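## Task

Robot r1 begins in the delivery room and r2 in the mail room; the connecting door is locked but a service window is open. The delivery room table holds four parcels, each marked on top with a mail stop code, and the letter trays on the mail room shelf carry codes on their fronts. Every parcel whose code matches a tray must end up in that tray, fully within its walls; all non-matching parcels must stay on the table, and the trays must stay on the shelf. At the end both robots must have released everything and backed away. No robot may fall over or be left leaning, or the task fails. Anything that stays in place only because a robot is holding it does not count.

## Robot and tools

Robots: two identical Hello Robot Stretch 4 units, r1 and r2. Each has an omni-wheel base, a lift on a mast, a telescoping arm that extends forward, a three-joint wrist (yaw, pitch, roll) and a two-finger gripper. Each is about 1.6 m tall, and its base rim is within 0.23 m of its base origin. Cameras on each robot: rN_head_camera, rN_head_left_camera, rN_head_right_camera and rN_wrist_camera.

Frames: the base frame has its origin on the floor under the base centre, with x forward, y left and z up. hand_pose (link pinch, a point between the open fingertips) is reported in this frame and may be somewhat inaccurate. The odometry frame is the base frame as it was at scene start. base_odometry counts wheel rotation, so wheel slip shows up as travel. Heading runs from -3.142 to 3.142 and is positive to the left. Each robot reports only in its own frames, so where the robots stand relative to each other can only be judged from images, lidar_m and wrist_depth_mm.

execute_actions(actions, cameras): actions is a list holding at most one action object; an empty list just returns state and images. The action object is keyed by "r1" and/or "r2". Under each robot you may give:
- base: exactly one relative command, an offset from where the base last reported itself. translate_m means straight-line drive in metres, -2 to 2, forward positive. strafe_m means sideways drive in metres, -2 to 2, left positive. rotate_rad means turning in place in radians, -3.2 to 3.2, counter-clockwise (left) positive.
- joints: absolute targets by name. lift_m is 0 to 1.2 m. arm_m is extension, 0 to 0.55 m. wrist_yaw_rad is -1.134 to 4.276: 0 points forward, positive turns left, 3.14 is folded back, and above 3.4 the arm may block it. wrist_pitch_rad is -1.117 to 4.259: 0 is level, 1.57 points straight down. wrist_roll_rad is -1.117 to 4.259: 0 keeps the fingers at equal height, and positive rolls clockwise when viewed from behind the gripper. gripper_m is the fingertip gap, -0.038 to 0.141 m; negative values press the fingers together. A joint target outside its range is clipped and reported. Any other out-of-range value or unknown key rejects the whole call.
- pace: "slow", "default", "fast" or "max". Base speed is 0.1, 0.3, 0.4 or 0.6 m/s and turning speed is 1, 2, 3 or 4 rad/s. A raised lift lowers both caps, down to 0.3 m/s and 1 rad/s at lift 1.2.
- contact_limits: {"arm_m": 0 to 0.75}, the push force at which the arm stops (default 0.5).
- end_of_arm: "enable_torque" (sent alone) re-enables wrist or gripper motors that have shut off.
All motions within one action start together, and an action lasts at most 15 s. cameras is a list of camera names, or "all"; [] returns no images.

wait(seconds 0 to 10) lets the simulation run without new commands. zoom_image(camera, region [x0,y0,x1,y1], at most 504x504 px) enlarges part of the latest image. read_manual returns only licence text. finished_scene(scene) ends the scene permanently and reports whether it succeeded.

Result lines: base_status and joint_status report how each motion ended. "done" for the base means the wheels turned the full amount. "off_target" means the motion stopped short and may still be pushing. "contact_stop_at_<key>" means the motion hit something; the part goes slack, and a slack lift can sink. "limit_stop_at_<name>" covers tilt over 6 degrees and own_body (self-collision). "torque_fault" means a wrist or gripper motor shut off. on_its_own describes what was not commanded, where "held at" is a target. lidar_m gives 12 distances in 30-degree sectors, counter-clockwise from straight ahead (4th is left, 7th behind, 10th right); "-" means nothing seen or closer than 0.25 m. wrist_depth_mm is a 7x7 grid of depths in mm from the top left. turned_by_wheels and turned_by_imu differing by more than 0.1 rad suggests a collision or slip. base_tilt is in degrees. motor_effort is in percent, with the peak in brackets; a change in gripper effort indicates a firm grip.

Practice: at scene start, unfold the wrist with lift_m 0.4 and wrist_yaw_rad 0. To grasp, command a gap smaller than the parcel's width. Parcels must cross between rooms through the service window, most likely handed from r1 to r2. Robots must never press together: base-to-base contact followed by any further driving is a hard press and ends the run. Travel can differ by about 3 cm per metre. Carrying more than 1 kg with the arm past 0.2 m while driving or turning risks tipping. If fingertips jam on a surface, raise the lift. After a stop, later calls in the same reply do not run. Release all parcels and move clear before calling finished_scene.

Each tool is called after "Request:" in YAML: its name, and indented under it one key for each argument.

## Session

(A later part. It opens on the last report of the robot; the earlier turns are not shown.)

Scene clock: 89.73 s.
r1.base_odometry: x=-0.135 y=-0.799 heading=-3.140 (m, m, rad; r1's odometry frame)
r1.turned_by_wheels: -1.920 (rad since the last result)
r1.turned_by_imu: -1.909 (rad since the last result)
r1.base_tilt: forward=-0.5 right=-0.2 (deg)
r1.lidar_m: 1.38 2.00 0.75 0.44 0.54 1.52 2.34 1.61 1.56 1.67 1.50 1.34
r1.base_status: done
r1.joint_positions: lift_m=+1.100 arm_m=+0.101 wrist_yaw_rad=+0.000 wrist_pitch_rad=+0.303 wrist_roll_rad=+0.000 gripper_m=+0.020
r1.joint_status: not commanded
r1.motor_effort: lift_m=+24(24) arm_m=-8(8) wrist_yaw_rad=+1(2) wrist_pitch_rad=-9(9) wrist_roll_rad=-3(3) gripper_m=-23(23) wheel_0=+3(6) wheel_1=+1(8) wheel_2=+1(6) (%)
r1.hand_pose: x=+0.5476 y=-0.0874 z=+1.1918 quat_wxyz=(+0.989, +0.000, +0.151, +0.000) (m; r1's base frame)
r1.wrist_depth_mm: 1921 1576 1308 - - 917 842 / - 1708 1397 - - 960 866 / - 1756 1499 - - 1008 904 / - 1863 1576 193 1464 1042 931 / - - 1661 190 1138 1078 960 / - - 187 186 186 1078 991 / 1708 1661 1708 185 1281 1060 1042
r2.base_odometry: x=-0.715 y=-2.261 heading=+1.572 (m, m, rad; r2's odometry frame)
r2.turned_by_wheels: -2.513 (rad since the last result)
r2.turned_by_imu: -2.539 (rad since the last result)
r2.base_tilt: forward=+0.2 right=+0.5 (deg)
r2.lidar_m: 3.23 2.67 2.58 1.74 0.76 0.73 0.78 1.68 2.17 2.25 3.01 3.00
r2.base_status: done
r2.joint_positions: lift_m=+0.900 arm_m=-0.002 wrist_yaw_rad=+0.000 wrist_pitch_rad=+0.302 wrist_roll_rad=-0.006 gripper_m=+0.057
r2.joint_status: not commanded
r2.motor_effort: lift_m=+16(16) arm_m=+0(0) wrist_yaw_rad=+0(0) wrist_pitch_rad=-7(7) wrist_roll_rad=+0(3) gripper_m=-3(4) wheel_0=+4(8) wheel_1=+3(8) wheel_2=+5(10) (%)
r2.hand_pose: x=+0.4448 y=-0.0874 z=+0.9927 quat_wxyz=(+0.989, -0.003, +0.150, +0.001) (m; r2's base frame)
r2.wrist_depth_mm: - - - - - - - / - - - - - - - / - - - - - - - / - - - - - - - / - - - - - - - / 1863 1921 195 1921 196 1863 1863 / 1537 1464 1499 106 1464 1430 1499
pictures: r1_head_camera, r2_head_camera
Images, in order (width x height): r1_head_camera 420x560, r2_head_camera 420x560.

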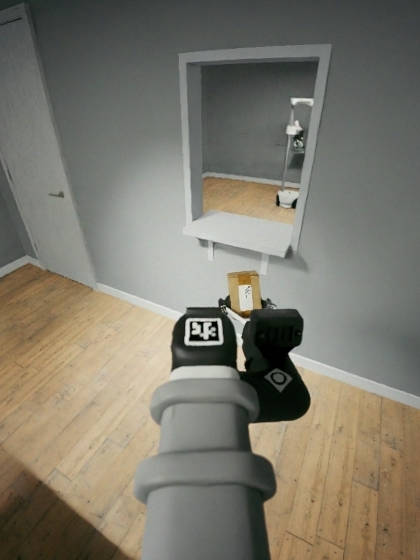

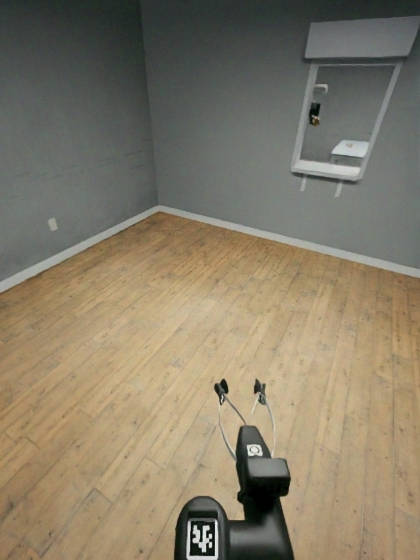

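Request:
execute_actions:
  actions:
    - {"r1":{"base":{"translate_m":0.6}},"r2":{"base":{"translate_m":1.9},"pace":"fast"}}
  cameras: ["r1_head_camera","r2_head_camera"]

Scene clock: 101.70 s.
r1.base_odometry: x=-0.735 y=-0.800 heading=-3.140 (m, m, rad; r1's odometry frame)
r1.turned_by_wheels: +0.000 (rad since the last result)
r1.turned_by_imu: -0.004 (rad since the last result)
r1.base_tilt: forward=-0.4 right=-0.2 (deg)
r1.lidar_m: 0.83 1.28 2.84 1.05 0.73 0.69 2.76 1.91 1.86 1.32 0.96 0.78
r1.base_status: done
r1.joint_positions: lift_m=+1.100 arm_m=+0.101 wrist_yaw_rad=+0.000 wrist_pitch_rad=+0.303 wrist_roll_rad=+0.000 gripper_m=+0.020
r1.joint_status: not commanded
r1.motor_effort: lift_m=+24(24) arm_m=-8(8) wrist_yaw_rad=+1(1) wrist_pitch_rad=-9(9) wrist_roll_rad=-3(3) gripper_m=-16(18) wheel_0=+2(3) wheel_1=+0(6) wheel_2=-1(11) (%)
r1.hand_pose: x=+0.5476 y=-0.0874 z=+1.1918 quat_wxyz=(+0.989, +0.000, +0.151, +0.000) (m; r1's base frame)
r1.wrist_depth_mm: 1025 831 723 - - - - / 1078 866 759 - - - - / 1205 931 788 - - - - / 1255 1008 820 192 - - - / 1366 1060 866 190 - - - / 1464 1182 188 187 186 707 640 / 1618 1160 976 185 559 521 535
r2.base_odometry: x=-0.717 y=-0.361 heading=+1.572 (m, m, rad; r2's odometry frame)
r2.turned_by_wheels: +0.000 (rad since the last result)
r2.turned_by_imu: +0.004 (rad since the last result)
r2.base_tilt: forward=+0.2 right=+0.5 (deg)
r2.lidar_m: 1.50 1.71 1.63 1.70 2.35 2.42 2.98 3.24 3.06 2.09 1.39 1.36
r2.base_status: done
r2.joint_positions: lift_m=+0.900 arm_m=-0.002 wrist_yaw_rad=+0.000 wrist_pitch_rad=+0.302 wrist_roll_rad=-0.006 gripper_m=+0.057
r2.joint_status: not commanded
r2.motor_effort: lift_m=+16(16) arm_m=+0(0) wrist_yaw_rad=+0(1) wrist_pitch_rad=-7(8) wrist_roll_rad=-1(2) gripper_m=-5(3) wheel_0=+5(8) wheel_1=+2(8) wheel_2=-1(14) (%)
r2.hand_pose: x=+0.4448 y=-0.0874 z=+0.9927 quat_wxyz=(+0.989, -0.003, +0.150, +0.001) (m; r2's base frame)
r2.wrist_depth_mm: 1366 1618 1499 1308 1160 1025 931 / 1397 1661 1576 1336 1182 1060 946 / 1430 1708 1661 1430 1255 1098 991 / 1430 1756 1756 1499 1308 1138 1025 / 1464 1808 1863 1576 1308 1182 1060 / 1499 1808 195 1661 196 1229 1098 / 1430 1464 1537 106 1430 1229 1138
pictures: r1_head_camera, r2_head_camera
Images, in order (width x height): r1_head_camera 420x560, r2_head_camera 420x560.

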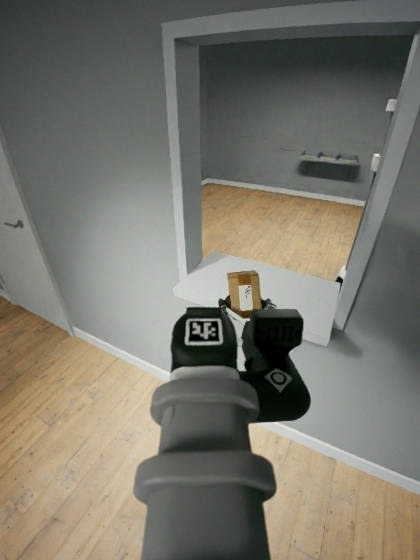

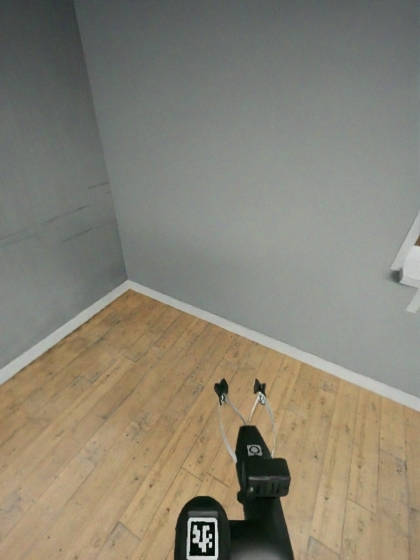

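Request:
execute_actions:
  actions:
    - {"r1":{"joints":{"arm_m":0.35,"wrist_pitch_rad":0.1}},"r2":{"base":{"rotate_rad":-0.35}}}
  cameras: []

Request:
execute_actions:
  actions:
    - {"r2":{"base":{"strafe_m":-1.0},"joints":{"gripper_m":0.13}}}
  cameras: ["r1_head_camera","r1_wrist_camera","r2_head_camera"]

Scene clock: 112.37 s.
r1.base_odometry: x=-0.735 y=-0.800 heading=-3.140 (m, m, rad; r1's odometry frame)
r1.turned_by_wheels: +0.000 (rad since the last result)
r1.turned_by_imu: -0.001 (rad since the last result)
r1.base_tilt: forward=-0.4 right=-0.2 (deg)
r1.lidar_m: 0.82 1.30 2.85 1.02 0.73 0.70 2.76 1.93 1.87 1.35 0.95 0.79
r1.base_status: not commanded
r1.joint_positions: lift_m=+1.100 arm_m=+0.349 wrist_yaw_rad=+0.000 wrist_pitch_rad=+0.103 wrist_roll_rad=+0.000 gripper_m=+0.020
r1.joint_status: all done
r1.motor_effort: lift_m=+24(24) arm_m=+8(8) wrist_yaw_rad=+1(2) wrist_pitch_rad=-8(13) wrist_roll_rad=-3(3) gripper_m=-22(20) wheel_0=+2(2) wheel_1=+0(0) wheel_2=-1(1) (%)
r1.hand_pose: x=+0.8065 y=-0.0874 z=+1.2482 quat_wxyz=(+0.999, +0.000, +0.052, +0.000) (m; r1's base frame)
r1.wrist_depth_mm: 699 564 521 - - - - / 723 574 530 - - - - / 732 591 535 - - - - / 750 597 525 192 - - - / 768 615 535 190 - - - / 788 621 188 187 186 - - / 820 603 559 185 - - -
r2.base_odometry: x=-0.717 y=-0.361 heading=+1.223 (m, m, rad; r2's odometry frame)
r2.turned_by_wheels: -0.349 (rad since the last result)
r2.turned_by_imu: -0.353 (rad since the last result)
r2.base_tilt: forward=+0.1 right=+0.5 (deg)
r2.lidar_m: 1.44 1.60 1.66 1.64 1.83 2.85 2.88 3.16 3.08 3.07 1.81 1.36
r2.base_status: done
r2.joint_positions: lift_m=+0.900 arm_m=-0.002 wrist_yaw_rad=+0.000 wrist_pitch_rad=+0.302 wrist_roll_rad=-0.006 gripper_m=+0.057
r2.joint_status: not commanded
r2.motor_effort: lift_m=+16(16) arm_m=+0(0) wrist_yaw_rad=+1(0) wrist_pitch_rad=-7(7) wrist_roll_rad=-1(2) gripper_m=-3(4) wheel_0=+4(7) wheel_1=+1(9) wheel_2=+5(11) (%)
r2.hand_pose: x=+0.4448 y=-0.0874 z=+0.9927 quat_wxyz=(+0.989, -0.003, +0.150, +0.001) (m; r2's base frame)
r2.wrist_depth_mm: 1308 1229 1182 1138 1060 1576 - / 1366 1308 1229 1160 1138 - - / 1464 1366 1281 1229 1160 1255 1255 / 1537 1430 1366 1281 1205 1182 1098 / 1618 1499 1430 1366 1255 1229 1160 / 1708 1618 195 1430 196 1255 1229 / 1537 1464 1537 106 1397 1336 1281
pictures: none
No camera images: the call's "cameras" was empty. Leave "cameras" out to get every camera's image.

Scene clock: 117.03 s.
r1.base_odometry: x=-0.735 y=-0.800 heading=-3.140 (m, m, rad; r1's odometry frame)
r1.turned_by_wheels: +0.000 (rad since the last result)
r1.turned_by_imu: -0.001 (rad since the last result)
r1.base_tilt: forward=-0.4 right=-0.2 (deg)
r1.lidar_m: 0.83 1.26 2.83 1.00 0.75 0.71 2.77 1.92 1.87 1.33 0.94 0.79
r1.base_status: not commanded
r1.joint_positions: lift_m=+1.100 arm_m=+0.349 wrist_yaw_rad=+0.000 wrist_pitch_rad=+0.103 wrist_roll_rad=+0.000 gripper_m=+0.020
r1.joint_status: not commanded
r1.motor_effort: lift_m=+24(24) arm_m=+7(7) wrist_yaw_rad=+2(2) wrist_pitch_rad=-9(9) wrist_roll_rad=-3(3) gripper_m=-20(21) wheel_0=+2(2) wheel_1=+0(0) wheel_2=-1(1) (%)
r1.hand_pose: x=+0.8065 y=-0.0874 z=+1.2482 quat_wxyz=(+0.999, +0.000, +0.052, +0.000) (m; r1's base frame)
r1.wrist_depth_mm: 699 569 525 - - - - / 715 580 525 - - - - / 732 585 535 - - - - / 750 597 530 193 - - - / 759 609 530 190 - - - / 788 627 188 187 186 - - / 809 597 554 185 1921 - -
r2.base_odometry: x=+0.223 y=-0.702 heading=+1.223 (m, m, rad; r2's odometry frame)
r2.turned_by_wheels: +0.000 (rad since the last result)
r2.turned_by_imu: +0.000 (rad since the last result)
r2.base_tilt: forward=+0.2 right=+0.5 (deg)
r2.lidar_m: 1.18 1.29 2.21 2.61 2.92 2.62 3.03 2.62 2.09 2.09 1.58 1.30
r2.base_status: done
r2.joint_positions: lift_m=+0.900 arm_m=-0.002 wrist_yaw_rad=+0.000 wrist_pitch_rad=+0.302 wrist_roll_rad=-0.006 gripper_m=+0.130
r2.joint_status: all done
r2.motor_effort: lift_m=+16(16) arm_m=+0(0) wrist_yaw_rad=+0(0) wrist_pitch_rad=-6(7) wrist_roll_rad=-1(1) gripper_m=+0(1) wheel_0=+3(11) wheel_1=+0(12) wheel_2=+0(3) (%)
r2.hand_pose: x=+0.4448 y=-0.0874 z=+0.9927 quat_wxyz=(+0.989, -0.003, +0.150, +0.001) (m; r2's base frame)
r2.wrist_depth_mm: 1138 1160 - 1576 931 891 854 / 1205 1182 - - 960 931 891 / 1255 1182 1336 1060 1025 960 931 / 1336 1255 1160 1098 1060 1008 960 / 1430 1336 1255 1160 1118 1042 1008 / 1499 1397 1255 1229 1160 1078 1060 / 1537 1464 1397 106 1229 1160 1098
pictures: r1_head_camera, r1_wrist_camera, r2_head_camera
Images, in order (width x height): r1_head_camera 420x560, r1_wrist_camera 616x392, r2_head_camera 420x560.

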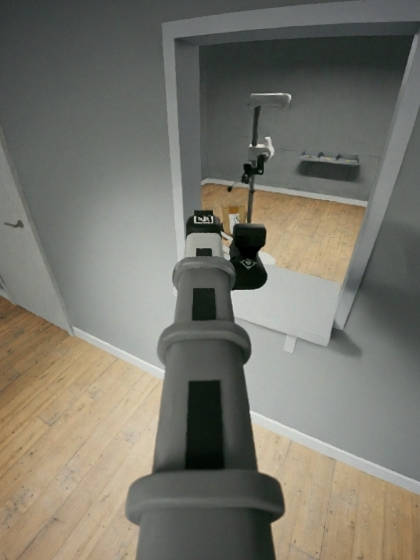

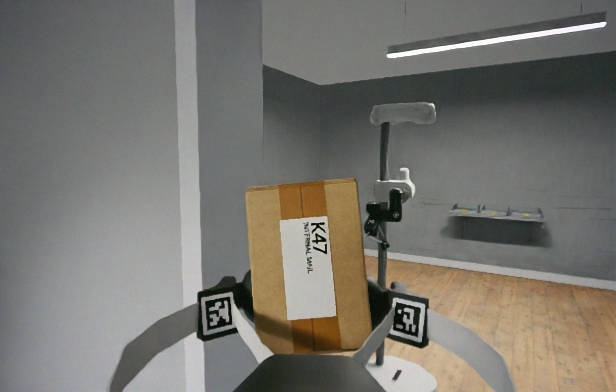

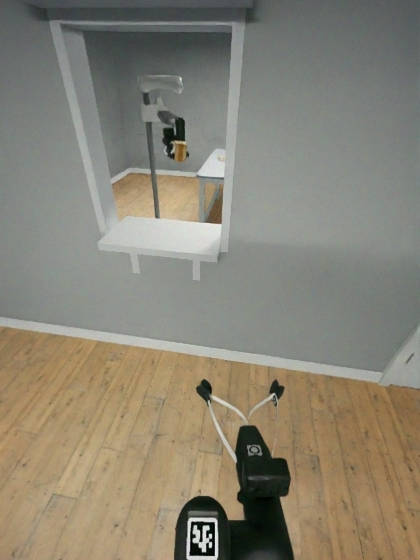

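Request:
execute_actions:
  actions:
    - {"r1":{"joints":{"lift_m":0.92,"wrist_pitch_rad":0},"pace":"slow"},"r2":{"base":{"strafe_m":0.3}}}
  cameras: ["r1_head_camera","r2_head_camera"]

Scene clock: 123.67 s.
r1.base_odometry: x=-0.735 y=-0.800 heading=-3.140 (m, m, rad; r1's odometry frame)
r1.turned_by_wheels: +0.000 (rad since the last result)
r1.turned_by_imu: -0.001 (rad since the last result)
r1.base_tilt: forward=-0.4 right=-0.2 (deg)
r1.lidar_m: 0.80 1.27 2.83 1.01 0.71 0.70 2.77 1.93 1.88 1.32 0.94 0.78
r1.base_status: not commanded
r1.joint_positions: lift_m=+0.920 arm_m=+0.349 wrist_yaw_rad=+0.000 wrist_pitch_rad=+0.004 wrist_roll_rad=+0.000 gripper_m=+0.020
r1.joint_status: all done
r1.motor_effort: lift_m=+17(23) arm_m=+8(8) wrist_yaw_rad=+2(1) wrist_pitch_rad=-11(13) wrist_roll_rad=-3(3) gripper_m=-22(18) wheel_0=+2(2) wheel_1=+0(0) wheel_2=-1(1) (%)
r1.hand_pose: x=+0.8080 y=-0.0874 z=+1.0975 quat_wxyz=(+1.000, +0.000, +0.002, +0.000) (m; r1's base frame)
r1.wrist_depth_mm: 768 609 539 - - - - / 759 603 539 - - - - / 759 603 544 - - - - / 750 597 530 193 - - - / 750 609 530 189 - - - / 750 597 187 186 186 - - / 750 569 525 185 521 492 -
r2.base_odometry: x=-0.059 y=-0.600 heading=+1.223 (m, m, rad; r2's odometry frame)
r2.turned_by_wheels: +0.000 (rad since the last result)
r2.turned_by_imu: +0.000 (rad since the last result)
r2.base_tilt: forward=+0.2 right=+0.5 (deg)
r2.lidar_m: 1.22 1.47 2.29 2.32 2.59 2.98 2.97 3.00 2.40 2.38 1.67 1.24
r2.base_status: done
r2.joint_positions: lift_m=+0.900 arm_m=-0.002 wrist_yaw_rad=+0.000 wrist_pitch_rad=+0.302 wrist_roll_rad=-0.006 gripper_m=+0.130
r2.joint_status: not commanded
r2.motor_effort: lift_m=+16(16) arm_m=+0(0) wrist_yaw_rad=+0(2) wrist_pitch_rad=-6(7) wrist_roll_rad=-2(2) gripper_m=-1(0) wheel_0=-3(12) wheel_1=+2(10) wheel_2=+0(1) (%)
r2.hand_pose: x=+0.4448 y=-0.0874 z=+0.9927 quat_wxyz=(+0.989, -0.003, +0.150, +0.001) (m; r2's base frame)
r2.wrist_depth_mm: 1205 1138 1098 - - 931 917 / 1255 1182 1138 - - 976 931 / 1308 1255 1205 1308 1281 1025 960 / 1397 1308 1255 1182 1098 1060 1025 / 1464 1397 1281 1255 1182 1098 1060 / 1618 1464 1336 1281 1205 1118 1098 / 1499 1499 1430 106 1255 1205 1160
pictures: r1_head_camera, r2_head_camera
Images, in order (width x height): r1_head_camera 420x560, r2_head_camera 420x560.

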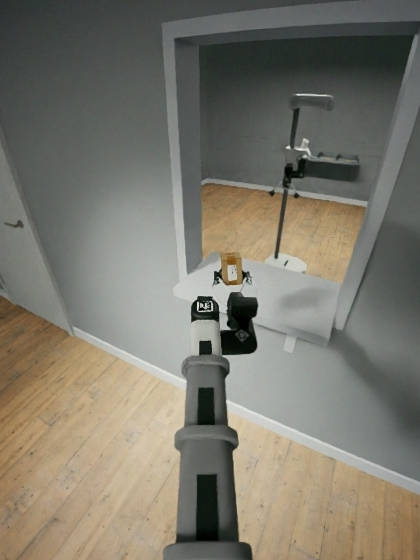

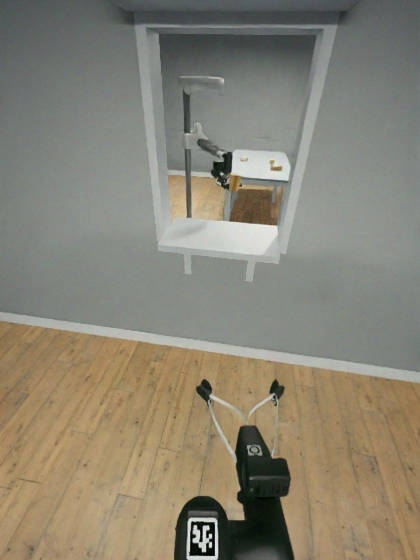

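Request:
execute_actions:
  actions:
    - {"r1":{"joints":{"lift_m":0.86,"arm_m":0.5},"pace":"slow"},"r2":{"base":{"translate_m":0.5},"joints":{"lift_m":0.8,"wrist_pitch_rad":0}}}
  cameras: ["r1_head_camera","r2_head_camera","r2_wrist_camera"]

Scene clock: 131.43 s.
r1.base_odometry: x=-0.735 y=-0.800 heading=-3.140 (m, m, rad; r1's odometry frame)
r1.turned_by_wheels: +0.000 (rad since the last result)
r1.turned_by_imu: -0.001 (rad since the last result)
r1.base_tilt: forward=-0.4 right=-0.2 (deg)
r1.lidar_m: 0.82 1.28 2.85 1.01 0.73 0.69 2.74 1.93 1.87 1.34 0.95 0.79
r1.base_status: not commanded
r1.joint_positions: lift_m=+0.860 arm_m=+0.499 wrist_yaw_rad=+0.000 wrist_pitch_rad=+0.003 wrist_roll_rad=+0.000 gripper_m=+0.020
r1.joint_status: all done
r1.motor_effort: lift_m=+17(17) arm_m=+8(8) wrist_yaw_rad=+1(2) wrist_pitch_rad=-9(10) wrist_roll_rad=-3(3) gripper_m=-19(20) wheel_0=+2(2) wheel_1=+0(0) wheel_2=-1(0) (%)
r1.hand_pose: x=+0.9580 y=-0.0874 z=+1.0375 quat_wxyz=(+1.000, +0.000, +0.002, +0.000) (m; r1's base frame)
r1.wrist_depth_mm: 492 379 442 - - 1060 - / 488 377 442 - - - - / 484 382 442 - - - - / 492 382 424 193 - 1160 - / 488 379 421 190 - 917 - / 488 379 188 187 186 - - / 484 366 394 185 392 370 -
r2.base_odometry: x=+0.111 y=-0.130 heading=+1.223 (m, m, rad; r2's odometry frame)
r2.turned_by_wheels: +0.000 (rad since the last result)
r2.turned_by_imu: +0.000 (rad since the last result)
r2.base_tilt: forward=+0.2 right=+0.5 (deg)
r2.lidar_m: 0.71 0.81 1.46 2.24 2.50 3.51 3.46 3.07 2.50 2.03 1.04 0.73
r2.base_status: done
r2.joint_positions: lift_m=+0.800 arm_m=-0.002 wrist_yaw_rad=+0.000 wrist_pitch_rad=+0.003 wrist_roll_rad=-0.006 gripper_m=+0.130
r2.joint_status: all done
r2.motor_effort: lift_m=+16(17) arm_m=+0(0) wrist_yaw_rad=+0(1) wrist_pitch_rad=-8(14) wrist_roll_rad=-3(2) gripper_m=-1(0) wheel_0=+3(9) wheel_1=+3(8) wheel_2=-3(12) (%)
r2.hand_pose: x=+0.4579 y=-0.0874 z=+0.9777 quat_wxyz=(+1.000, -0.003, +0.001, +0.000) (m; r2's base frame)
r2.wrist_depth_mm: 732 691 - - - - 535 / 732 691 - - - - 535 / 732 691 - - - - 539 / 741 699 - - - - 535 / 741 699 778 831 - 609 535 / 741 691 539 504 480 452 535 / 741 691 661 106 591 569 539
pictures: r1_head_camera, r2_head_camera, r2_wrist_camera
Images, in order (width x height): r1_head_camera 420x560, r2_head_camera 420x560, r2_wrist_camera 616x392.

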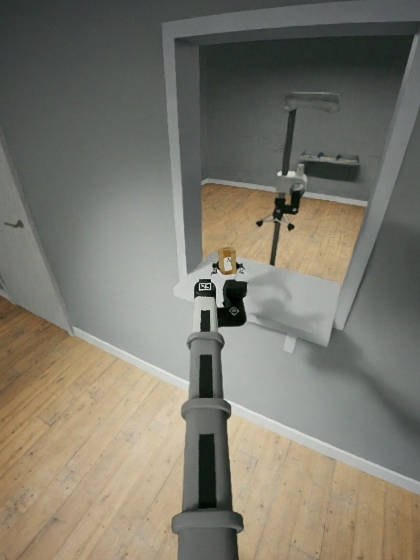

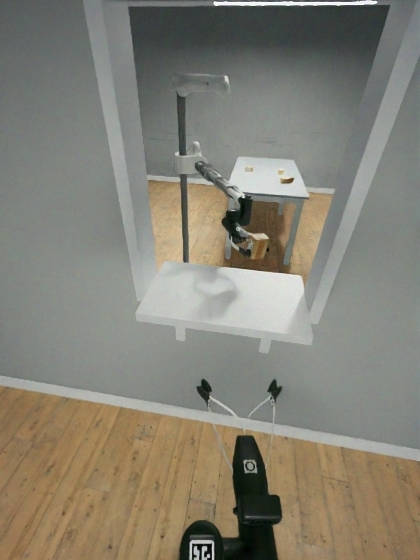

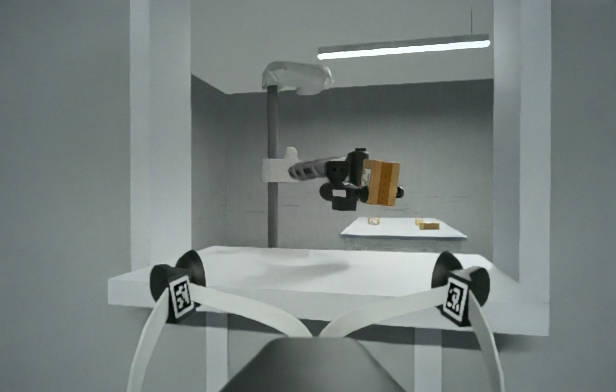

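Request:
execute_actions:
  actions:
    - {"r1":{"base":{"translate_m":0.2},"joints":{"lift_m":0.82},"pace":"slow"}}
  cameras: ["r2_wrist_camera"]

Scene clock: 138.50 s.
r1.base_odometry: x=-0.935 y=-0.800 heading=-3.140 (m, m, rad; r1's odometry frame)
r1.turned_by_wheels: +0.000 (rad since the last result)
r1.turned_by_imu: -0.002 (rad since the last result)
r1.base_tilt: forward=-0.5 right=-0.2 (deg)
r1.lidar_m: 0.64 1.01 2.72 2.86 0.90 0.87 2.90 2.04 1.97 1.06 0.76 0.61
r1.base_status: done
r1.joint_positions: lift_m=+0.820 arm_m=+0.499 wrist_yaw_rad=+0.000 wrist_pitch_rad=+0.003 wrist_roll_rad=+0.000 gripper_m=+0.020
r1.joint_status: all done
r1.motor_effort: lift_m=+17(16) arm_m=+7(8) wrist_yaw_rad=+1(2) wrist_pitch_rad=-9(9) wrist_roll_rad=-3(3) gripper_m=-21(22) wheel_0=+2(5) wheel_1=+3(4) wheel_2=-2(6) (%)
r1.hand_pose: x=+0.9581 y=-0.0874 z=+0.9975 quat_wxyz=(+1.000, +0.000, +0.002, +0.000) (m; r1's base frame)
r1.wrist_depth_mm: 196 239 - - - - - / 196 239 - - - - - / 196 239 - - - - - / 196 240 - 193 - 960 - / 196 239 - 190 - 976 - / 195 231 188 187 186 - - / 195 218 - 185 - - -
r2.base_odometry: x=+0.111 y=-0.130 heading=+1.223 (m, m, rad; r2's odometry frame)
r2.turned_by_wheels: +0.000 (rad since the last result)
r2.turned_by_imu: -0.001 (rad since the last result)
r2.base_tilt: forward=+0.2 right=+0.5 (deg)
r2.lidar_m: 0.72 0.81 1.46 2.24 2.51 3.50 3.49 3.08 2.50 2.02 1.04 0.73
r2.base_status: not commanded
r2.joint_positions: lift_m=+0.800 arm_m=-0.002 wrist_yaw_rad=+0.000 wrist_pitch_rad=+0.003 wrist_roll_rad=-0.006 gripper_m=+0.130
r2.joint_status: not commanded
r2.motor_effort: lift_m=+16(16) arm_m=+0(0) wrist_yaw_rad=+0(0) wrist_pitch_rad=-9(8) wrist_roll_rad=-3(3) gripper_m=-1(0) wheel_0=+3(3) wheel_1=+3(3) wheel_2=-4(3) (%)
r2.hand_pose: x=+0.4579 y=-0.0874 z=+0.9777 quat_wxyz=(+1.000, -0.003, +0.001, +0.000) (m; r2's base frame)
r2.wrist_depth_mm: 732 691 - - - - 535 / 732 691 - 1708 - - 535 / 732 691 - - - - 539 / 732 699 - - 778 591 539 / 732 699 778 842 732 591 539 / 741 691 535 504 484 452 539 / 750 699 654 106 591 569 544
pictures: r2_wrist_camera
Images, in order (width x height): r2_wrist_camera 616x392.

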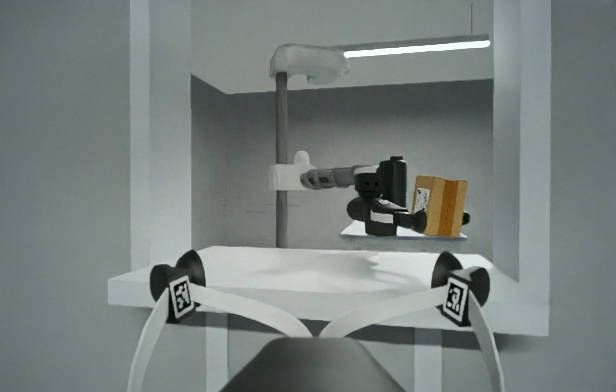

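Request:
execute_actions:
  actions:
    - {"r1":{"base":{"strafe_m":-0.22},"pace":"slow"}}
  cameras: ["r2_wrist_camera","r1_head_camera"]

Scene clock: 145.27 s.
r1.base_odometry: x=-0.935 y=-0.581 heading=-3.140 (m, m, rad; r1's odometry frame)
r1.turned_by_wheels: +0.000 (rad since the last result)
r1.turned_by_imu: -0.001 (rad since the last result)
r1.base_tilt: forward=-0.3 right=-0.2 (deg)
r1.lidar_m: 0.54 0.73 2.22 3.05 1.04 1.02 2.62 1.83 1.78 0.93 0.65 0.50
r1.base_status: done
r1.joint_positions: lift_m=+0.820 arm_m=+0.499 wrist_yaw_rad=+0.000 wrist_pitch_rad=+0.003 wrist_roll_rad=+0.000 gripper_m=+0.020
r1.joint_status: not commanded
r1.motor_effort: lift_m=+17(17) arm_m=+7(8) wrist_yaw_rad=+1(2) wrist_pitch_rad=-9(9) wrist_roll_rad=-3(3) gripper_m=-19(20) wheel_0=+1(8) wheel_1=-3(6) wheel_2=-1(1) (%)
r1.hand_pose: x=+0.9581 y=-0.0874 z=+0.9975 quat_wxyz=(+1.000, +0.000, +0.002, +0.000) (m; r1's base frame)
r1.wrist_depth_mm: - - - - 1098 - - / - - - - - - - / - - - - - - - / - - - 193 931 - - / - - - 189 647 - - / - - 188 187 186 - - / 330 293 - 185 991 - -
r2.base_odometry: x=+0.111 y=-0.130 heading=+1.223 (m, m, rad; r2's odometry frame)
r2.turned_by_wheels: +0.000 (rad since the last result)
r2.turned_by_imu: -0.001 (rad since the last result)
r2.base_tilt: forward=+0.2 right=+0.5 (deg)
r2.lidar_m: 0.72 0.81 1.46 2.25 2.50 3.51 3.49 3.08 2.50 2.04 1.05 0.73
r2.base_status: not commanded
r2.joint_positions: lift_m=+0.800 arm_m=-0.002 wrist_yaw_rad=+0.000 wrist_pitch_rad=+0.003 wrist_roll_rad=-0.006 gripper_m=+0.130
r2.joint_status: not commanded
r2.motor_effort: lift_m=+16(16) arm_m=+0(0) wrist_yaw_rad=+1(1) wrist_pitch_rad=-9(9) wrist_roll_rad=-2(0) gripper_m=+0(1) wheel_0=+2(2) wheel_1=+3(3) wheel_2=-4(3) (%)
r2.hand_pose: x=+0.4579 y=-0.0874 z=+0.9777 quat_wxyz=(+1.000, -0.003, +0.001, +0.000) (m; r2's base frame)
r2.wrist_depth_mm: 723 699 - - - - 539 / 732 699 - - - - 535 / 741 699 - - - - 539 / 732 699 1464 530 - - 539 / 732 699 778 699 - 609 539 / 741 691 539 504 480 449 535 / 732 699 668 106 591 569 544
pictures: r1_head_camera, r2_wrist_camera
Images, in order (width x height): r1_head_camera 420x560, r2_wrist_camera 616x392.

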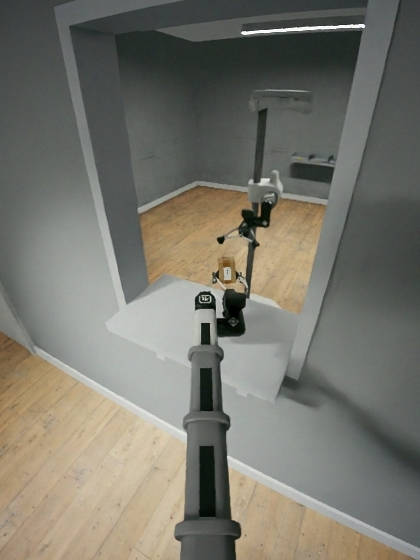

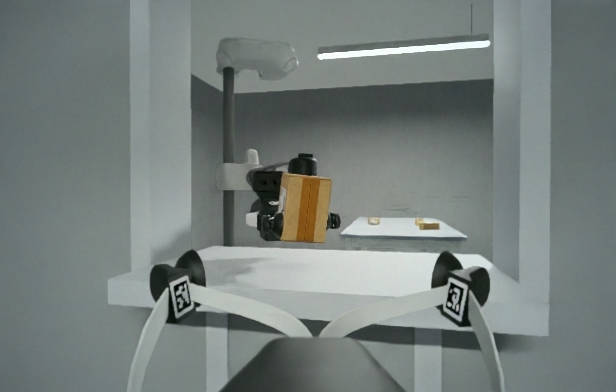

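Request:
execute_actions:
  actions:
    - {"r2":{"joints":{"lift_m":0.86,"arm_m":0.33}}}
  cameras: ["r2_wrist_camera","r1_head_camera"]

Scene clock: 152.57 s.
r1.base_odometry: x=-0.935 y=-0.581 heading=-3.140 (m, m, rad; r1's odometry frame)
r1.turned_by_wheels: +0.000 (rad since the last result)
r1.turned_by_imu: -0.001 (rad since the last result)
r1.base_tilt: forward=-0.4 right=-0.2 (deg)
r1.lidar_m: 0.54 0.74 2.27 3.06 1.03 1.00 2.58 1.82 1.79 0.94 0.66 0.54
r1.base_status: not commanded
r1.joint_positions: lift_m=+0.820 arm_m=+0.499 wrist_yaw_rad=+0.002 wrist_pitch_rad=+0.004 wrist_roll_rad=+0.000 gripper_m=+0.020
r1.joint_status: not commanded
r1.motor_effort: lift_m=+17(17) arm_m=+7(7) wrist_yaw_rad=-5(4) wrist_pitch_rad=-12(12) wrist_roll_rad=-1(3) gripper_m=-17(17) wheel_0=+2(1) wheel_1=-2(3) wheel_2=-1(1) (%)
r1.hand_pose: x=+0.9583 y=-0.0868 z=+0.9972 quat_wxyz=(+1.000, +0.000, +0.002, +0.001) (m; r1's base frame)
r1.wrist_depth_mm: - - - - - - - / - - - - - - - / - - - - 946 - - / - 224 - 180 202 - - / - - - 180 976 - - / - - 186 185 185 - - / 325 298 - 188 - - -
r2.base_odometry: x=+0.111 y=-0.130 heading=+1.223 (m, m, rad; r2's odometry frame)
r2.turned_by_wheels: +0.000 (rad since the last result)
r2.turned_by_imu: +0.000 (rad since the last result)
r2.base_tilt: forward=+0.2 right=+0.5 (deg)
r2.lidar_m: 0.72 0.81 1.47 2.24 2.49 3.50 3.49 3.10 2.50 2.02 1.05 0.73
r2.base_status: not commanded
r2.joint_positions: lift_m=+0.860 arm_m=+0.328 wrist_yaw_rad=+0.001 wrist_pitch_rad=+0.001 wrist_roll_rad=-0.006 gripper_m=+0.130
r2.joint_status: all done
r2.motor_effort: lift_m=+22(23) arm_m=+9(8) wrist_yaw_rad=-2(2) wrist_pitch_rad=-4(10) wrist_roll_rad=-2(1) gripper_m=+0(0) wheel_0=+3(2) wheel_1=+3(3) wheel_2=-4(3) (%)
r2.hand_pose: x=+0.7878 y=-0.0872 z=+1.0377 quat_wxyz=(+1.000, -0.003, +0.000, +0.000) (m; r2's base frame)
r2.wrist_depth_mm: 404 - 1078 - - - - / 404 - - - - - - / 404 - - - - - - / 404 - 1118 - - - - / 404 - 404 469 - - - / 407 477 179 185 - - - / 392 392 177 106 421 394 433
pictures: r1_head_camera, r2_wrist_camera
Images, in order (width x height): r1_head_camera 420x560, r2_wrist_camera 616x392.

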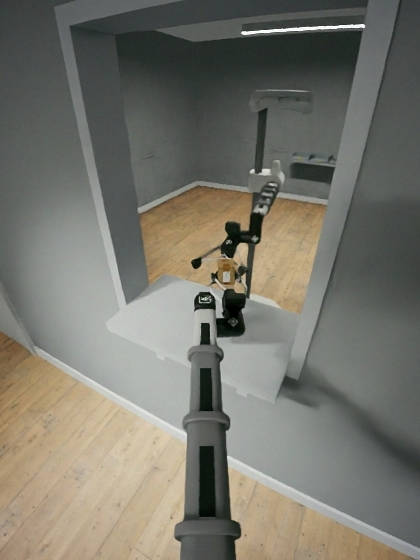

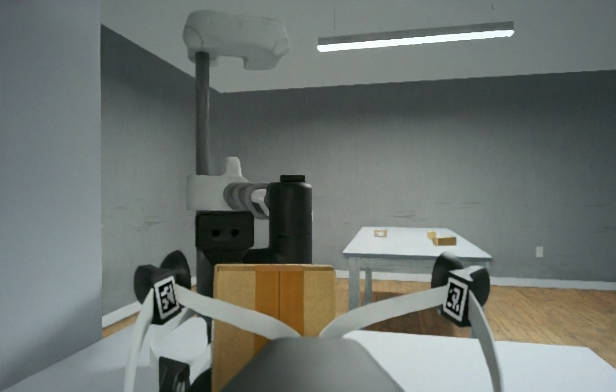

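Request:
execute_actions:
  actions:
    - {"r2":{"joints":{"gripper_m":0.02}}}
  cameras: []

Request:
execute_actions:
  actions:
    - {"r1":{"joints":{"gripper_m":0.13}}}
  cameras: []

Request:
execute_actions:
  actions:
    - {"r1":{"joints":{"arm_m":0.0}},"r2":{"joints":{"arm_m":0.0,"lift_m":0.95}}}
  cameras: ["r2_wrist_camera","r1_head_camera"]

Scene clock: 161.50 s.
r1.base_odometry: x=-0.935 y=-0.581 heading=-3.138 (m, m, rad; r1's odometry frame)
r1.turned_by_wheels: +0.001 (rad since the last result)
r1.turned_by_imu: +0.001 (rad since the last result)
r1.base_tilt: forward=-0.4 right=-0.2 (deg)
r1.lidar_m: 0.55 0.73 2.26 3.08 1.04 1.00 2.60 1.82 1.78 0.91 0.66 0.52
r1.base_status: not commanded
r1.joint_positions: lift_m=+0.820 arm_m=+0.499 wrist_yaw_rad=+0.013 wrist_pitch_rad=+0.005 wrist_roll_rad=+0.000 gripper_m=+0.020
r1.joint_status: not commanded
r1.on_its_own: wrist_yaw_rad is at rest, and its effort (-36) is outside its rest range (-13 to +13)
r1.motor_effort: lift_m=+17(17) arm_m=+5(7) wrist_yaw_rad=-36(38) wrist_pitch_rad=-15(17) wrist_roll_rad=+0(3) gripper_m=-23(22) wheel_0=+8(8) wheel_1=+3(3) wheel_2=+8(8) (%)
r1.hand_pose: x=+0.9596 y=-0.0837 z=+0.9970 quat_wxyz=(+1.000, +0.000, +0.003, +0.007) (m; r1's base frame)
r1.wrist_depth_mm: - - - - - - - / - - - - - - - / - - - - 946 - - / - - 211 195 392 - - / - - - 191 976 - - / - - 187 188 189 - - / 327 289 - 185 1008 - -
r2.base_odometry: x=+0.111 y=-0.130 heading=+1.224 (m, m, rad; r2's odometry frame)
r2.turned_by_wheels: +0.001 (rad since the last result)
r2.turned_by_imu: +0.000 (rad since the last result)
r2.base_tilt: forward=+0.2 right=+0.5 (deg)
r2.lidar_m: 0.72 0.80 1.48 2.25 2.50 3.50 3.48 3.09 2.49 2.01 1.06 0.73
r2.base_status: not commanded
r2.joint_positions: lift_m=+0.860 arm_m=+0.329 wrist_yaw_rad=+0.013 wrist_pitch_rad=+0.000 wrist_roll_rad=-0.005 gripper_m=+0.020
r2.joint_status: all done
r2.on_its_own: wrist_yaw_rad is at rest, and its effort (-37) is outside its rest range (-13 to +13)
r2.motor_effort: lift_m=+22(22) arm_m=+6(9) wrist_yaw_rad=-37(42) wrist_pitch_rad=-2(4) wrist_roll_rad=-6(5) gripper_m=-17(17) wheel_0=+4(5) wheel_1=+3(3) wheel_2=+2(4) (%)
r2.hand_pose: x=+0.7894 y=-0.0835 z=+1.0378 quat_wxyz=(+1.000, -0.002, +0.000, +0.007) (m; r2's base frame)
r2.wrist_depth_mm: 394 - 1138 - - - - / 392 - - - - - - / 394 - - - - - - / 394 - 1138 591 - - - / 394 - 402 455 - - - / 394 - 187 163 177 - - / 379 394 226 106 394 392 418
pictures: none
No camera images: the call's "cameras" was empty. Leave "cameras" out to get every camera's image.

Scene clock: 163.50 s.
r1.base_odometry: x=-0.935 y=-0.581 heading=-3.139 (m, m, rad; r1's odometry frame)
r1.turned_by_wheels: -0.001 (rad since the last result)
r1.turned_by_imu: -0.002 (rad since the last result)
r1.base_tilt: forward=-0.3 right=-0.2 (deg)
r1.lidar_m: 0.56 0.73 2.23 3.08 1.03 1.01 2.61 1.86 1.77 0.93 0.67 0.52
r1.base_status: not commanded
r1.joint_positions: lift_m=+0.820 arm_m=+0.499 wrist_yaw_rad=+0.000 wrist_pitch_rad=+0.003 wrist_roll_rad=-0.001 gripper_m=+0.130
r1.joint_status: all done
r1.motor_effort: lift_m=+17(17) arm_m=+5(5) wrist_yaw_rad=+0(35) wrist_pitch_rad=-7(16) wrist_roll_rad=+0(0) gripper_m=+0(20) wheel_0=+2(8) wheel_1=+0(2) wheel_2=+2(8) (%)
r1.hand_pose: x=+0.9585 y=-0.0873 z=+0.9977 quat_wxyz=(+1.000, +0.000, +0.001, +0.000) (m; r1's base frame)
r1.wrist_depth_mm: - - - - - - - / - - - - - - - / - - - - 427 - - / - - 217 207 410 - - / - - 202 200 1008 - - / - - 200 199 991 - - / 330 330 - 141 - - -
r2.base_odometry: x=+0.111 y=-0.130 heading=+1.224 (m, m, rad; r2's odometry frame)
r2.turned_by_wheels: +0.000 (rad since the last result)
r2.turned_by_imu: +0.000 (rad since the last result)
r2.base_tilt: forward=+0.2 right=+0.5 (deg)
r2.lidar_m: 0.71 0.81 1.46 2.24 2.50 3.49 3.47 3.08 2.50 2.02 1.06 0.73
r2.base_status: not commanded
r2.joint_positions: lift_m=+0.860 arm_m=+0.329 wrist_yaw_rad=+0.001 wrist_pitch_rad=+0.003 wrist_roll_rad=-0.006 gripper_m=+0.020
r2.joint_status: not commanded
r2.motor_effort: lift_m=+22(22) arm_m=+6(6) wrist_yaw_rad=+0(38) wrist_pitch_rad=-8(9) wrist_roll_rad=-2(7) gripper_m=-15(18) wheel_0=+4(4) wheel_1=+3(3) wheel_2=+2(2) (%)
r2.hand_pose: x=+0.7883 y=-0.0872 z=+1.0371 quat_wxyz=(+1.000, -0.003, +0.001, +0.000) (m; r2's base frame)
r2.wrist_depth_mm: 404 - 1078 - - - - / 407 - - - - - - / 407 - - - - - - / 407 - 1118 469 - - - / 404 - 399 462 - - - / 404 - 187 162 179 - - / 387 200 389 106 206 389 415
pictures: none
No camera images: the call's "cameras" was empty. Leave "cameras" out to get every camera's image.

Scene clock: 166.03 s.
r1.base_odometry: x=-0.935 y=-0.581 heading=-3.140 (m, m, rad; r1's odometry frame)
r1.turned_by_wheels: +0.000 (rad since the last result)
r1.turned_by_imu: -0.001 (rad since the last result)
r1.base_tilt: forward=-0.4 right=-0.2 (deg)
r1.lidar_m: 0.53 0.74 2.26 3.07 1.04 1.01 2.59 1.84 1.77 0.93 0.66 0.54
r1.base_status: not commanded
r1.joint_positions: lift_m=+0.820 arm_m=+0.001 wrist_yaw_rad=+0.000 wrist_pitch_rad=+0.002 wrist_roll_rad=+0.000 gripper_m=+0.130
r1.joint_status: all done
r1.motor_effort: lift_m=+17(17) arm_m=-8(8) wrist_yaw_rad=+2(0) wrist_pitch_rad=-6(7) wrist_roll_rad=-1(0) gripper_m=-2(0) wheel_0=+2(3) wheel_1=+0(0) wheel_2=+2(2) (%)
r1.hand_pose: x=+0.4607 y=-0.0874 z=+0.9978 quat_wxyz=(+1.000, +0.000, +0.001, +0.000) (m; r1's base frame)
r1.wrist_depth_mm: 798 715 - - - 351 329 / 809 707 - - - 349 327 / 809 699 - - - 351 327 / 809 707 - - - 349 327 / 809 707 - - - 349 327 / 768 480 216 517 466 338 327 / 788 597 392 141 340 340 325
r2.base_odometry: x=+0.111 y=-0.130 heading=+1.224 (m, m, rad; r2's odometry frame)
r2.turned_by_wheels: +0.000 (rad since the last result)
r2.turned_by_imu: +0.000 (rad since the last result)
r2.base_tilt: forward=+0.2 right=+0.5 (deg)
r2.lidar_m: 0.73 0.79 1.45 2.26 2.48 3.51 3.49 3.11 2.49 2.00 1.04 0.72
r2.base_status: not commanded
r2.joint_positions: lift_m=+0.950 arm_m=+0.001 wrist_yaw_rad=+0.000 wrist_pitch_rad=+0.003 wrist_roll_rad=-0.006 gripper_m=+0.020
r2.joint_status: all done
r2.motor_effort: lift_m=+23(22) arm_m=-8(8) wrist_yaw_rad=+2(2) wrist_pitch_rad=-12(11) wrist_roll_rad=-3(2) gripper_m=-17(17) wheel_0=+4(4) wheel_1=+3(3) wheel_2=+2(2) (%)
r2.hand_pose: x=+0.4608 y=-0.0874 z=+1.1269 quat_wxyz=(+1.000, -0.003, +0.002, +0.000) (m; r2's base frame)
r2.wrist_depth_mm: 723 691 - - - - 535 / 723 691 - - - - 530 / 723 699 - - - - 539 / 732 699 1576 - - - 539 / 732 699 1255 - - - 539 / 741 699 187 162 179 597 539 / 732 574 609 106 574 544 539
pictures: r1_head_camera, r2_wrist_camera
Images, in order (width x height): r1_head_camera 420x560, r2_wrist_camera 616x392.

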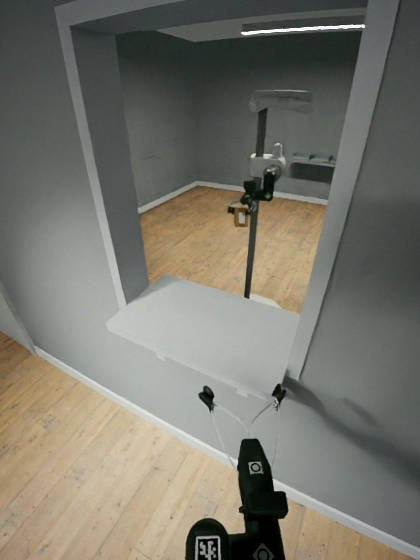

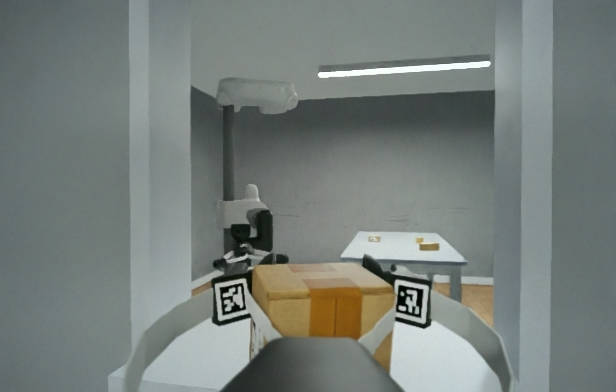

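Request:
execute_actions:
  actions:
    - {"r1":{"base":{"translate_m":-0.85},"joints":{"lift_m":0.95,"wrist_pitch_rad":1.5}},"r2":{"base":{"rotate_rad":-3.14}}}
  cameras: []

Request:
execute_actions:
  actions:
    - {"r1":{"base":{"rotate_rad":1.75},"joints":{"arm_m":0.4}},"r2":{"base":{"translate_m":1.95},"pace":"fast"}}
  cameras: ["r1_wrist_camera","r1_head_camera","r2_head_camera"]

Scene clock: 180.83 s.
r1.base_odometry: x=-0.085 y=-0.579 heading=-3.140 (m, m, rad; r1's odometry frame)
r1.turned_by_wheels: +0.000 (rad since the last result)
r1.turned_by_imu: +0.001 (rad since the last result)
r1.base_tilt: forward=-0.3 right=-0.2 (deg)
r1.lidar_m: 1.37 1.92 1.05 0.64 0.83 2.93 2.05 1.38 1.32 1.41 1.44 1.36
r1.base_status: done
r1.joint_positions: lift_m=+0.950 arm_m=+0.001 wrist_yaw_rad=+0.000 wrist_pitch_rad=+1.500 wrist_roll_rad=+0.000 gripper_m=+0.130
r1.joint_status: all done
r1.motor_effort: lift_m=+23(25) arm_m=-7(8) wrist_yaw_rad=+2(2) wrist_pitch_rad=+0(6) wrist_roll_rad=-1(1) gripper_m=-2(1) wheel_0=-1(2) wheel_1=-1(5) wheel_2=-2(8) (%)
r1.hand_pose: x=+0.1926 y=-0.0874 z=+0.8402 quat_wxyz=(+0.732, +0.000, +0.682, +0.000) (m; r1's base frame)
r1.wrist_depth_mm: 1118 1138 1118 1118 1078 1098 1078 / 1118 1098 1098 1098 1078 1078 1078 / 1098 1098 1098 1078 1078 1060 1060 / 1078 1060 1078 1078 1060 1060 1060 / 1078 1078 1042 866 1042 1042 1042 / 1060 1042 217 831 1025 1025 1025 / 1042 1042 831 141 1008 1025 1008
r2.base_odometry: x=+0.111 y=-0.130 heading=-1.916 (m, m, rad; r2's odometry frame)
r2.turned_by_wheels: -3.139 (rad since the last result)
r2.turned_by_imu: -3.171 (rad since the last result)
r2.base_tilt: forward=+0.1 right=+0.5 (deg)
r2.lidar_m: 3.00 3.13 2.50 2.13 1.05 0.73 0.74 0.80 1.41 2.25 2.46 3.48
r2.base_status: done
r2.joint_positions: lift_m=+0.950 arm_m=+0.001 wrist_yaw_rad=+0.000 wrist_pitch_rad=+0.003 wrist_roll_rad=-0.006 gripper_m=+0.020
r2.joint_status: not commanded
r2.motor_effort: lift_m=+22(23) arm_m=-8(8) wrist_yaw_rad=+2(1) wrist_pitch_rad=-12(11) wrist_roll_rad=-2(2) gripper_m=-16(15) wheel_0=+4(6) wheel_1=+4(10) wheel_2=+3(10) (%)
r2.hand_pose: x=+0.4608 y=-0.0874 z=+1.1269 quat_wxyz=(+1.000, -0.003, +0.002, +0.000) (m; r2's base frame)
r2.wrist_depth_mm: - - - - - - - / - - - - - - - / - - - - - - - / - - - - - - - / - - - - - - - / - - 187 162 178 - - / - - - 106 - - -
pictures: none
No camera images: the call's "cameras" was empty. Leave "cameras" out to get every camera's image.

Scene clock: 187.53 s.
r1.base_odometry: x=-0.085 y=-0.579 heading=-1.390 (m, m, rad; r1's odometry frame)
r1.turned_by_wheels: +1.750 (rad since the last result)
r1.turned_by_imu: +1.738 (rad since the last result)
r1.base_tilt: forward=-0.3 right=-0.2 (deg)
r1.lidar_m: 0.68 1.03 2.91 1.74 1.38 1.36 1.56 1.39 1.34 1.39 2.36 0.68
r1.base_status: done
r1.joint_positions: lift_m=+0.950 arm_m=+0.399 wrist_yaw_rad=+0.000 wrist_pitch_rad=+1.500 wrist_roll_rad=+0.000 gripper_m=+0.130
r1.joint_status: all done
r1.motor_effort: lift_m=+23(23) arm_m=+7(8) wrist_yaw_rad=+1(0) wrist_pitch_rad=+0(1) wrist_roll_rad=-1(1) gripper_m=-2(1) wheel_0=-1(7) wheel_1=-1(8) wheel_2=+2(9) (%)
r1.hand_pose: x=+0.5900 y=-0.0874 z=+0.8402 quat_wxyz=(+0.732, +0.000, +0.682, +0.000) (m; r1's base frame)
r1.wrist_depth_mm: 1118 1118 317 315 315 312 312 / 1118 1118 917 312 310 309 309 / 1098 1098 1078 904 307 304 1060 / 1078 1078 1060 1078 303 303 1042 / 1078 1060 1042 1042 1042 1042 1042 / 1042 1042 216 1025 1025 1025 1025 / 1042 1025 1025 141 1008 1008 1008
r2.base_odometry: x=-0.547 y=-1.965 heading=-1.915 (m, m, rad; r2's odometry frame)
r2.turned_by_wheels: +0.000 (rad since the last result)
r2.turned_by_imu: +0.004 (rad since the last result)
r2.base_tilt: forward=+0.2 right=+0.5 (deg)
r2.lidar_m: 1.05 1.66 2.24 2.19 2.41 2.82 2.79 3.04 2.55 2.53 1.91 1.07
r2.base_status: done
r2.joint_positions: lift_m=+0.950 arm_m=+0.001 wrist_yaw_rad=+0.000 wrist_pitch_rad=+0.003 wrist_roll_rad=-0.006 gripper_m=+0.020
r2.joint_status: not commanded
r2.motor_effort: lift_m=+22(23) arm_m=-8(8) wrist_yaw_rad=+2(1) wrist_pitch_rad=-11(10) wrist_roll_rad=-3(3) gripper_m=-14(16) wheel_0=+4(8) wheel_1=+3(10) wheel_2=-2(12) (%)
r2.hand_pose: x=+0.4608 y=-0.0874 z=+1.1269 quat_wxyz=(+1.000, -0.003, +0.002, +0.000) (m; r2's base frame)
r2.wrist_depth_mm: 1499 1430 1366 1281 1229 1182 1138 / 1537 1430 1366 1308 1255 1205 1138 / 1499 1430 1366 1281 1281 1182 1160 / 1499 1464 1397 1308 1255 1205 1138 / 1537 1499 1366 1308 1255 1205 1160 / 1537 1430 187 161 179 1138 1138 / 1537 1464 1397 106 854 820 904
pictures: r1_head_camera, r1_wrist_camera, r2_head_camera
Images, in order (width x height): r1_head_camera 420x560, r1_wrist_camera 616x392, r2_head_camera 420x560.

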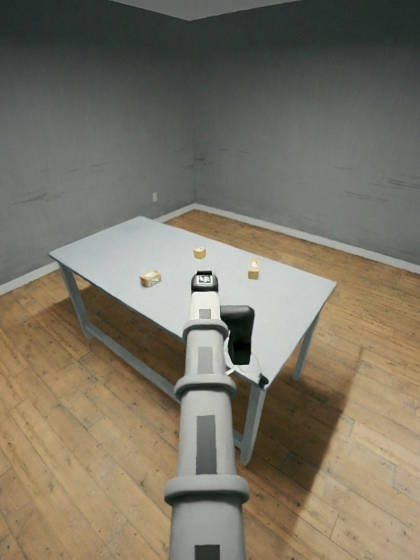

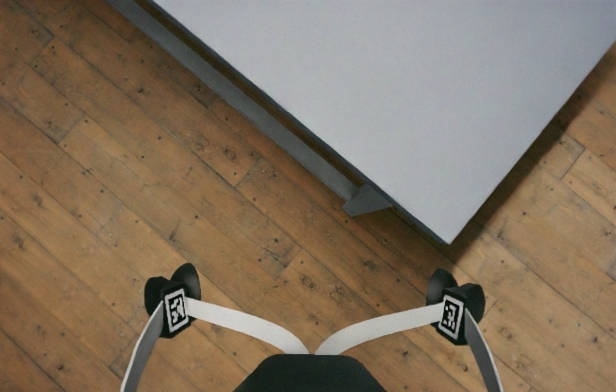

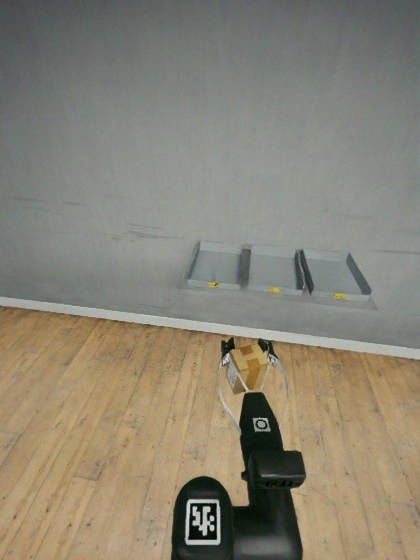

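Request:
execute_actions:
  actions:
    - {"r1":{"base":{"rotate_rad":0.5},"joints":{"lift_m":1.1,"arm_m":0.5}},"r2":{"base":{"rotate_rad":-0.28}}}
  cameras: ["r1_wrist_camera","r1_head_camera"]

Request:
execute_actions:
  actions:
    - {"r2":{"base":{"strafe_m":-0.75}}}
  cameras: ["r2_head_camera"]

Scene clock: 196.63 s.
r1.base_odometry: x=-0.085 y=-0.579 heading=-0.890 (m, m, rad; r1's odometry frame)
r1.turned_by_wheels: +0.500 (rad since the last result)
r1.turned_by_imu: +0.495 (rad since the last result)
r1.base_tilt: forward=-0.3 right=-0.2 (deg)
r1.lidar_m: 1.01 2.90 1.74 1.35 1.34 1.51 1.39 1.34 1.39 2.28 0.64 0.66
r1.base_status: done
r1.joint_positions: lift_m=+1.100 arm_m=+0.499 wrist_yaw_rad=+0.000 wrist_pitch_rad=+1.500 wrist_roll_rad=+0.000 gripper_m=+0.130
r1.joint_status: all done
r1.motor_effort: lift_m=+24(25) arm_m=+8(7) wrist_yaw_rad=+1(1) wrist_pitch_rad=+0(0) wrist_roll_rad=-1(0) gripper_m=-1(0) wheel_0=-1(6) wheel_1=+0(7) wheel_2=-1(8) (%)
r1.hand_pose: x=+0.6900 y=-0.0874 z=+0.9901 quat_wxyz=(+0.732, +0.000, +0.682, +0.000) (m; r1's base frame)
r1.wrist_depth_mm: 1255 1281 1281 1255 1255 469 462 / 1255 1255 1255 1255 1229 466 459 / 1229 1229 1255 1229 1229 480 452 / 1229 1229 1205 1229 1205 1182 449 / 1205 1229 1229 1182 1182 1182 442 / 1182 1182 217 1182 1182 741 439 / 1182 1182 1182 141 1160 1160 569
r2.base_odometry: x=-0.547 y=-1.965 heading=-2.195 (m, m, rad; r2's odometry frame)
r2.turned_by_wheels: -0.279 (rad since the last result)
r2.turned_by_imu: -0.283 (rad since the last result)
r2.base_tilt: forward=+0.2 right=+0.5 (deg)
r2.lidar_m: 1.06 1.07 1.93 2.22 2.24 2.78 2.77 2.82 2.76 2.53 2.53 1.17
r2.base_status: done
r2.joint_positions: lift_m=+0.950 arm_m=+0.001 wrist_yaw_rad=+0.000 wrist_pitch_rad=+0.003 wrist_roll_rad=-0.006 gripper_m=+0.020
r2.joint_status: not commanded
r2.motor_effort: lift_m=+22(22) arm_m=-8(8) wrist_yaw_rad=-1(0) wrist_pitch_rad=-11(10) wrist_roll_rad=-3(2) gripper_m=-16(14) wheel_0=+4(9) wheel_1=+1(8) wheel_2=+2(12) (%)
r2.hand_pose: x=+0.4608 y=-0.0874 z=+1.1269 quat_wxyz=(+1.000, -0.003, +0.002, +0.000) (m; r2's base frame)
r2.wrist_depth_mm: 1229 1255 1281 1308 1308 1366 1397 / 1229 1255 1281 1308 1336 1336 1397 / 1229 1255 1281 1281 1336 1366 1397 / 1255 1255 1281 1308 1366 1366 1430 / 1255 1281 1308 1308 1336 1397 1397 / 1205 1281 187 162 179 1397 1397 / 1255 866 878 106 904 946 1397
pictures: r1_head_camera, r1_wrist_camera
Images, in order (width x height): r1_head_camera 420x560, r1_wrist_camera 616x392.

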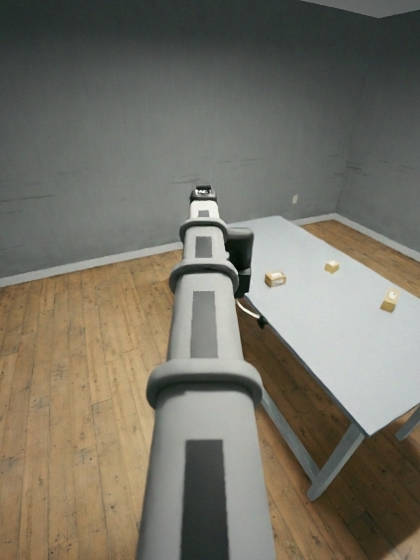

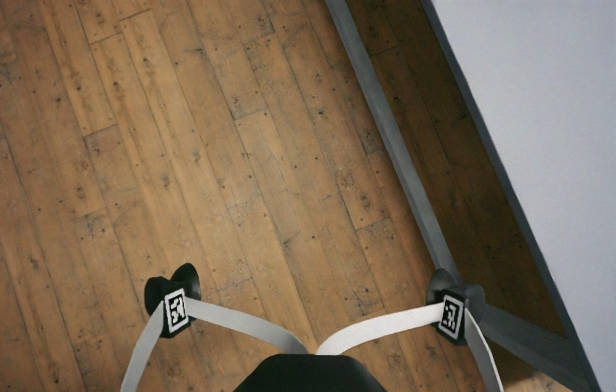

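Scene clock: 200.47 s.
r1.base_odometry: x=-0.085 y=-0.579 heading=-0.890 (m, m, rad; r1's odometry frame)
r1.turned_by_wheels: +0.000 (rad since the last result)
r1.turned_by_imu: -0.001 (rad since the last result)
r1.base_tilt: forward=-0.5 right=-0.2 (deg)
r1.lidar_m: 1.01 2.91 1.74 1.38 1.36 1.51 1.39 1.36 1.37 2.28 0.63 0.65
r1.base_status: not commanded
r1.joint_positions: lift_m=+1.100 arm_m=+0.499 wrist_yaw_rad=+0.000 wrist_pitch_rad=+1.500 wrist_roll_rad=+0.000 gripper_m=+0.130
r1.joint_status: not commanded
r1.motor_effort: lift_m=+24(24) arm_m=+8(7) wrist_yaw_rad=+1(1) wrist_pitch_rad=+1(1) wrist_roll_rad=+0(1) gripper_m=-2(1) wheel_0=-1(1) wheel_1=+0(0) wheel_2=-1(1) (%)
r1.hand_pose: x=+0.6900 y=-0.0874 z=+0.9901 quat_wxyz=(+0.732, +0.000, +0.682, +0.000) (m; r1's base frame)
r1.wrist_depth_mm: 1281 1281 1281 1255 1255 469 466 / 1255 1255 1255 1229 1229 462 455 / 1255 1255 1255 1229 1205 473 452 / 1229 1255 1205 1205 1205 1182 449 / 1205 1205 1205 1205 1205 1182 445 / 1205 1205 217 1182 1160 741 442 / 1205 1182 1182 142 1160 1160 574
r2.base_odometry: x=-1.156 y=-1.527 heading=-2.194 (m, m, rad; r2's odometry frame)
r2.turned_by_wheels: +0.000 (rad since the last result)
r2.turned_by_imu: -0.001 (rad since the last result)
r2.base_tilt: forward=+0.2 right=+0.5 (deg)
r2.lidar_m: 1.18 1.18 1.48 2.97 3.01 2.94 2.68 2.70 1.93 1.78 1.80 1.77
r2.base_status: done
r2.joint_positions: lift_m=+0.950 arm_m=+0.001 wrist_yaw_rad=+0.000 wrist_pitch_rad=+0.003 wrist_roll_rad=-0.006 gripper_m=+0.020
r2.joint_status: not commanded
r2.motor_effort: lift_m=+21(22) arm_m=-8(8) wrist_yaw_rad=+0(0) wrist_pitch_rad=-11(12) wrist_roll_rad=-1(2) gripper_m=-16(15) wheel_0=+3(11) wheel_1=-1(9) wheel_2=+0(4) (%)
r2.hand_pose: x=+0.4608 y=-0.0874 z=+1.1270 quat_wxyz=(+1.000, -0.003, +0.002, +0.000) (m; r2's base frame)
r2.wrist_depth_mm: 1336 1336 1366 1430 1430 1464 1464 / 1308 1366 1397 1397 1430 1499 1499 / 1308 1366 1397 1397 1430 1464 1499 / 1336 1366 1397 1430 1430 1464 1537 / 1336 1336 1366 1397 1430 1464 1499 / 1229 1255 187 162 178 1464 1499 / 946 991 1397 106 1464 1464 1499
pictures: r2_head_camera
Images, in order (width x height): r2_head_camera 420x560.

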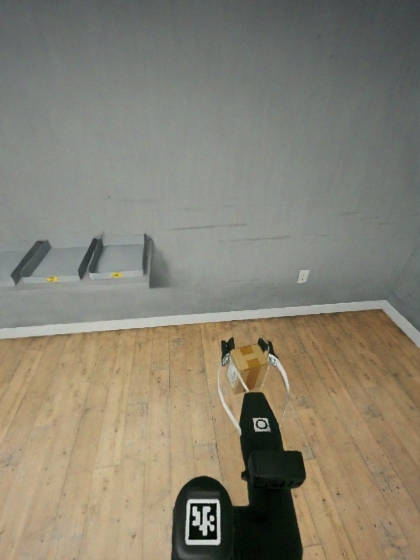

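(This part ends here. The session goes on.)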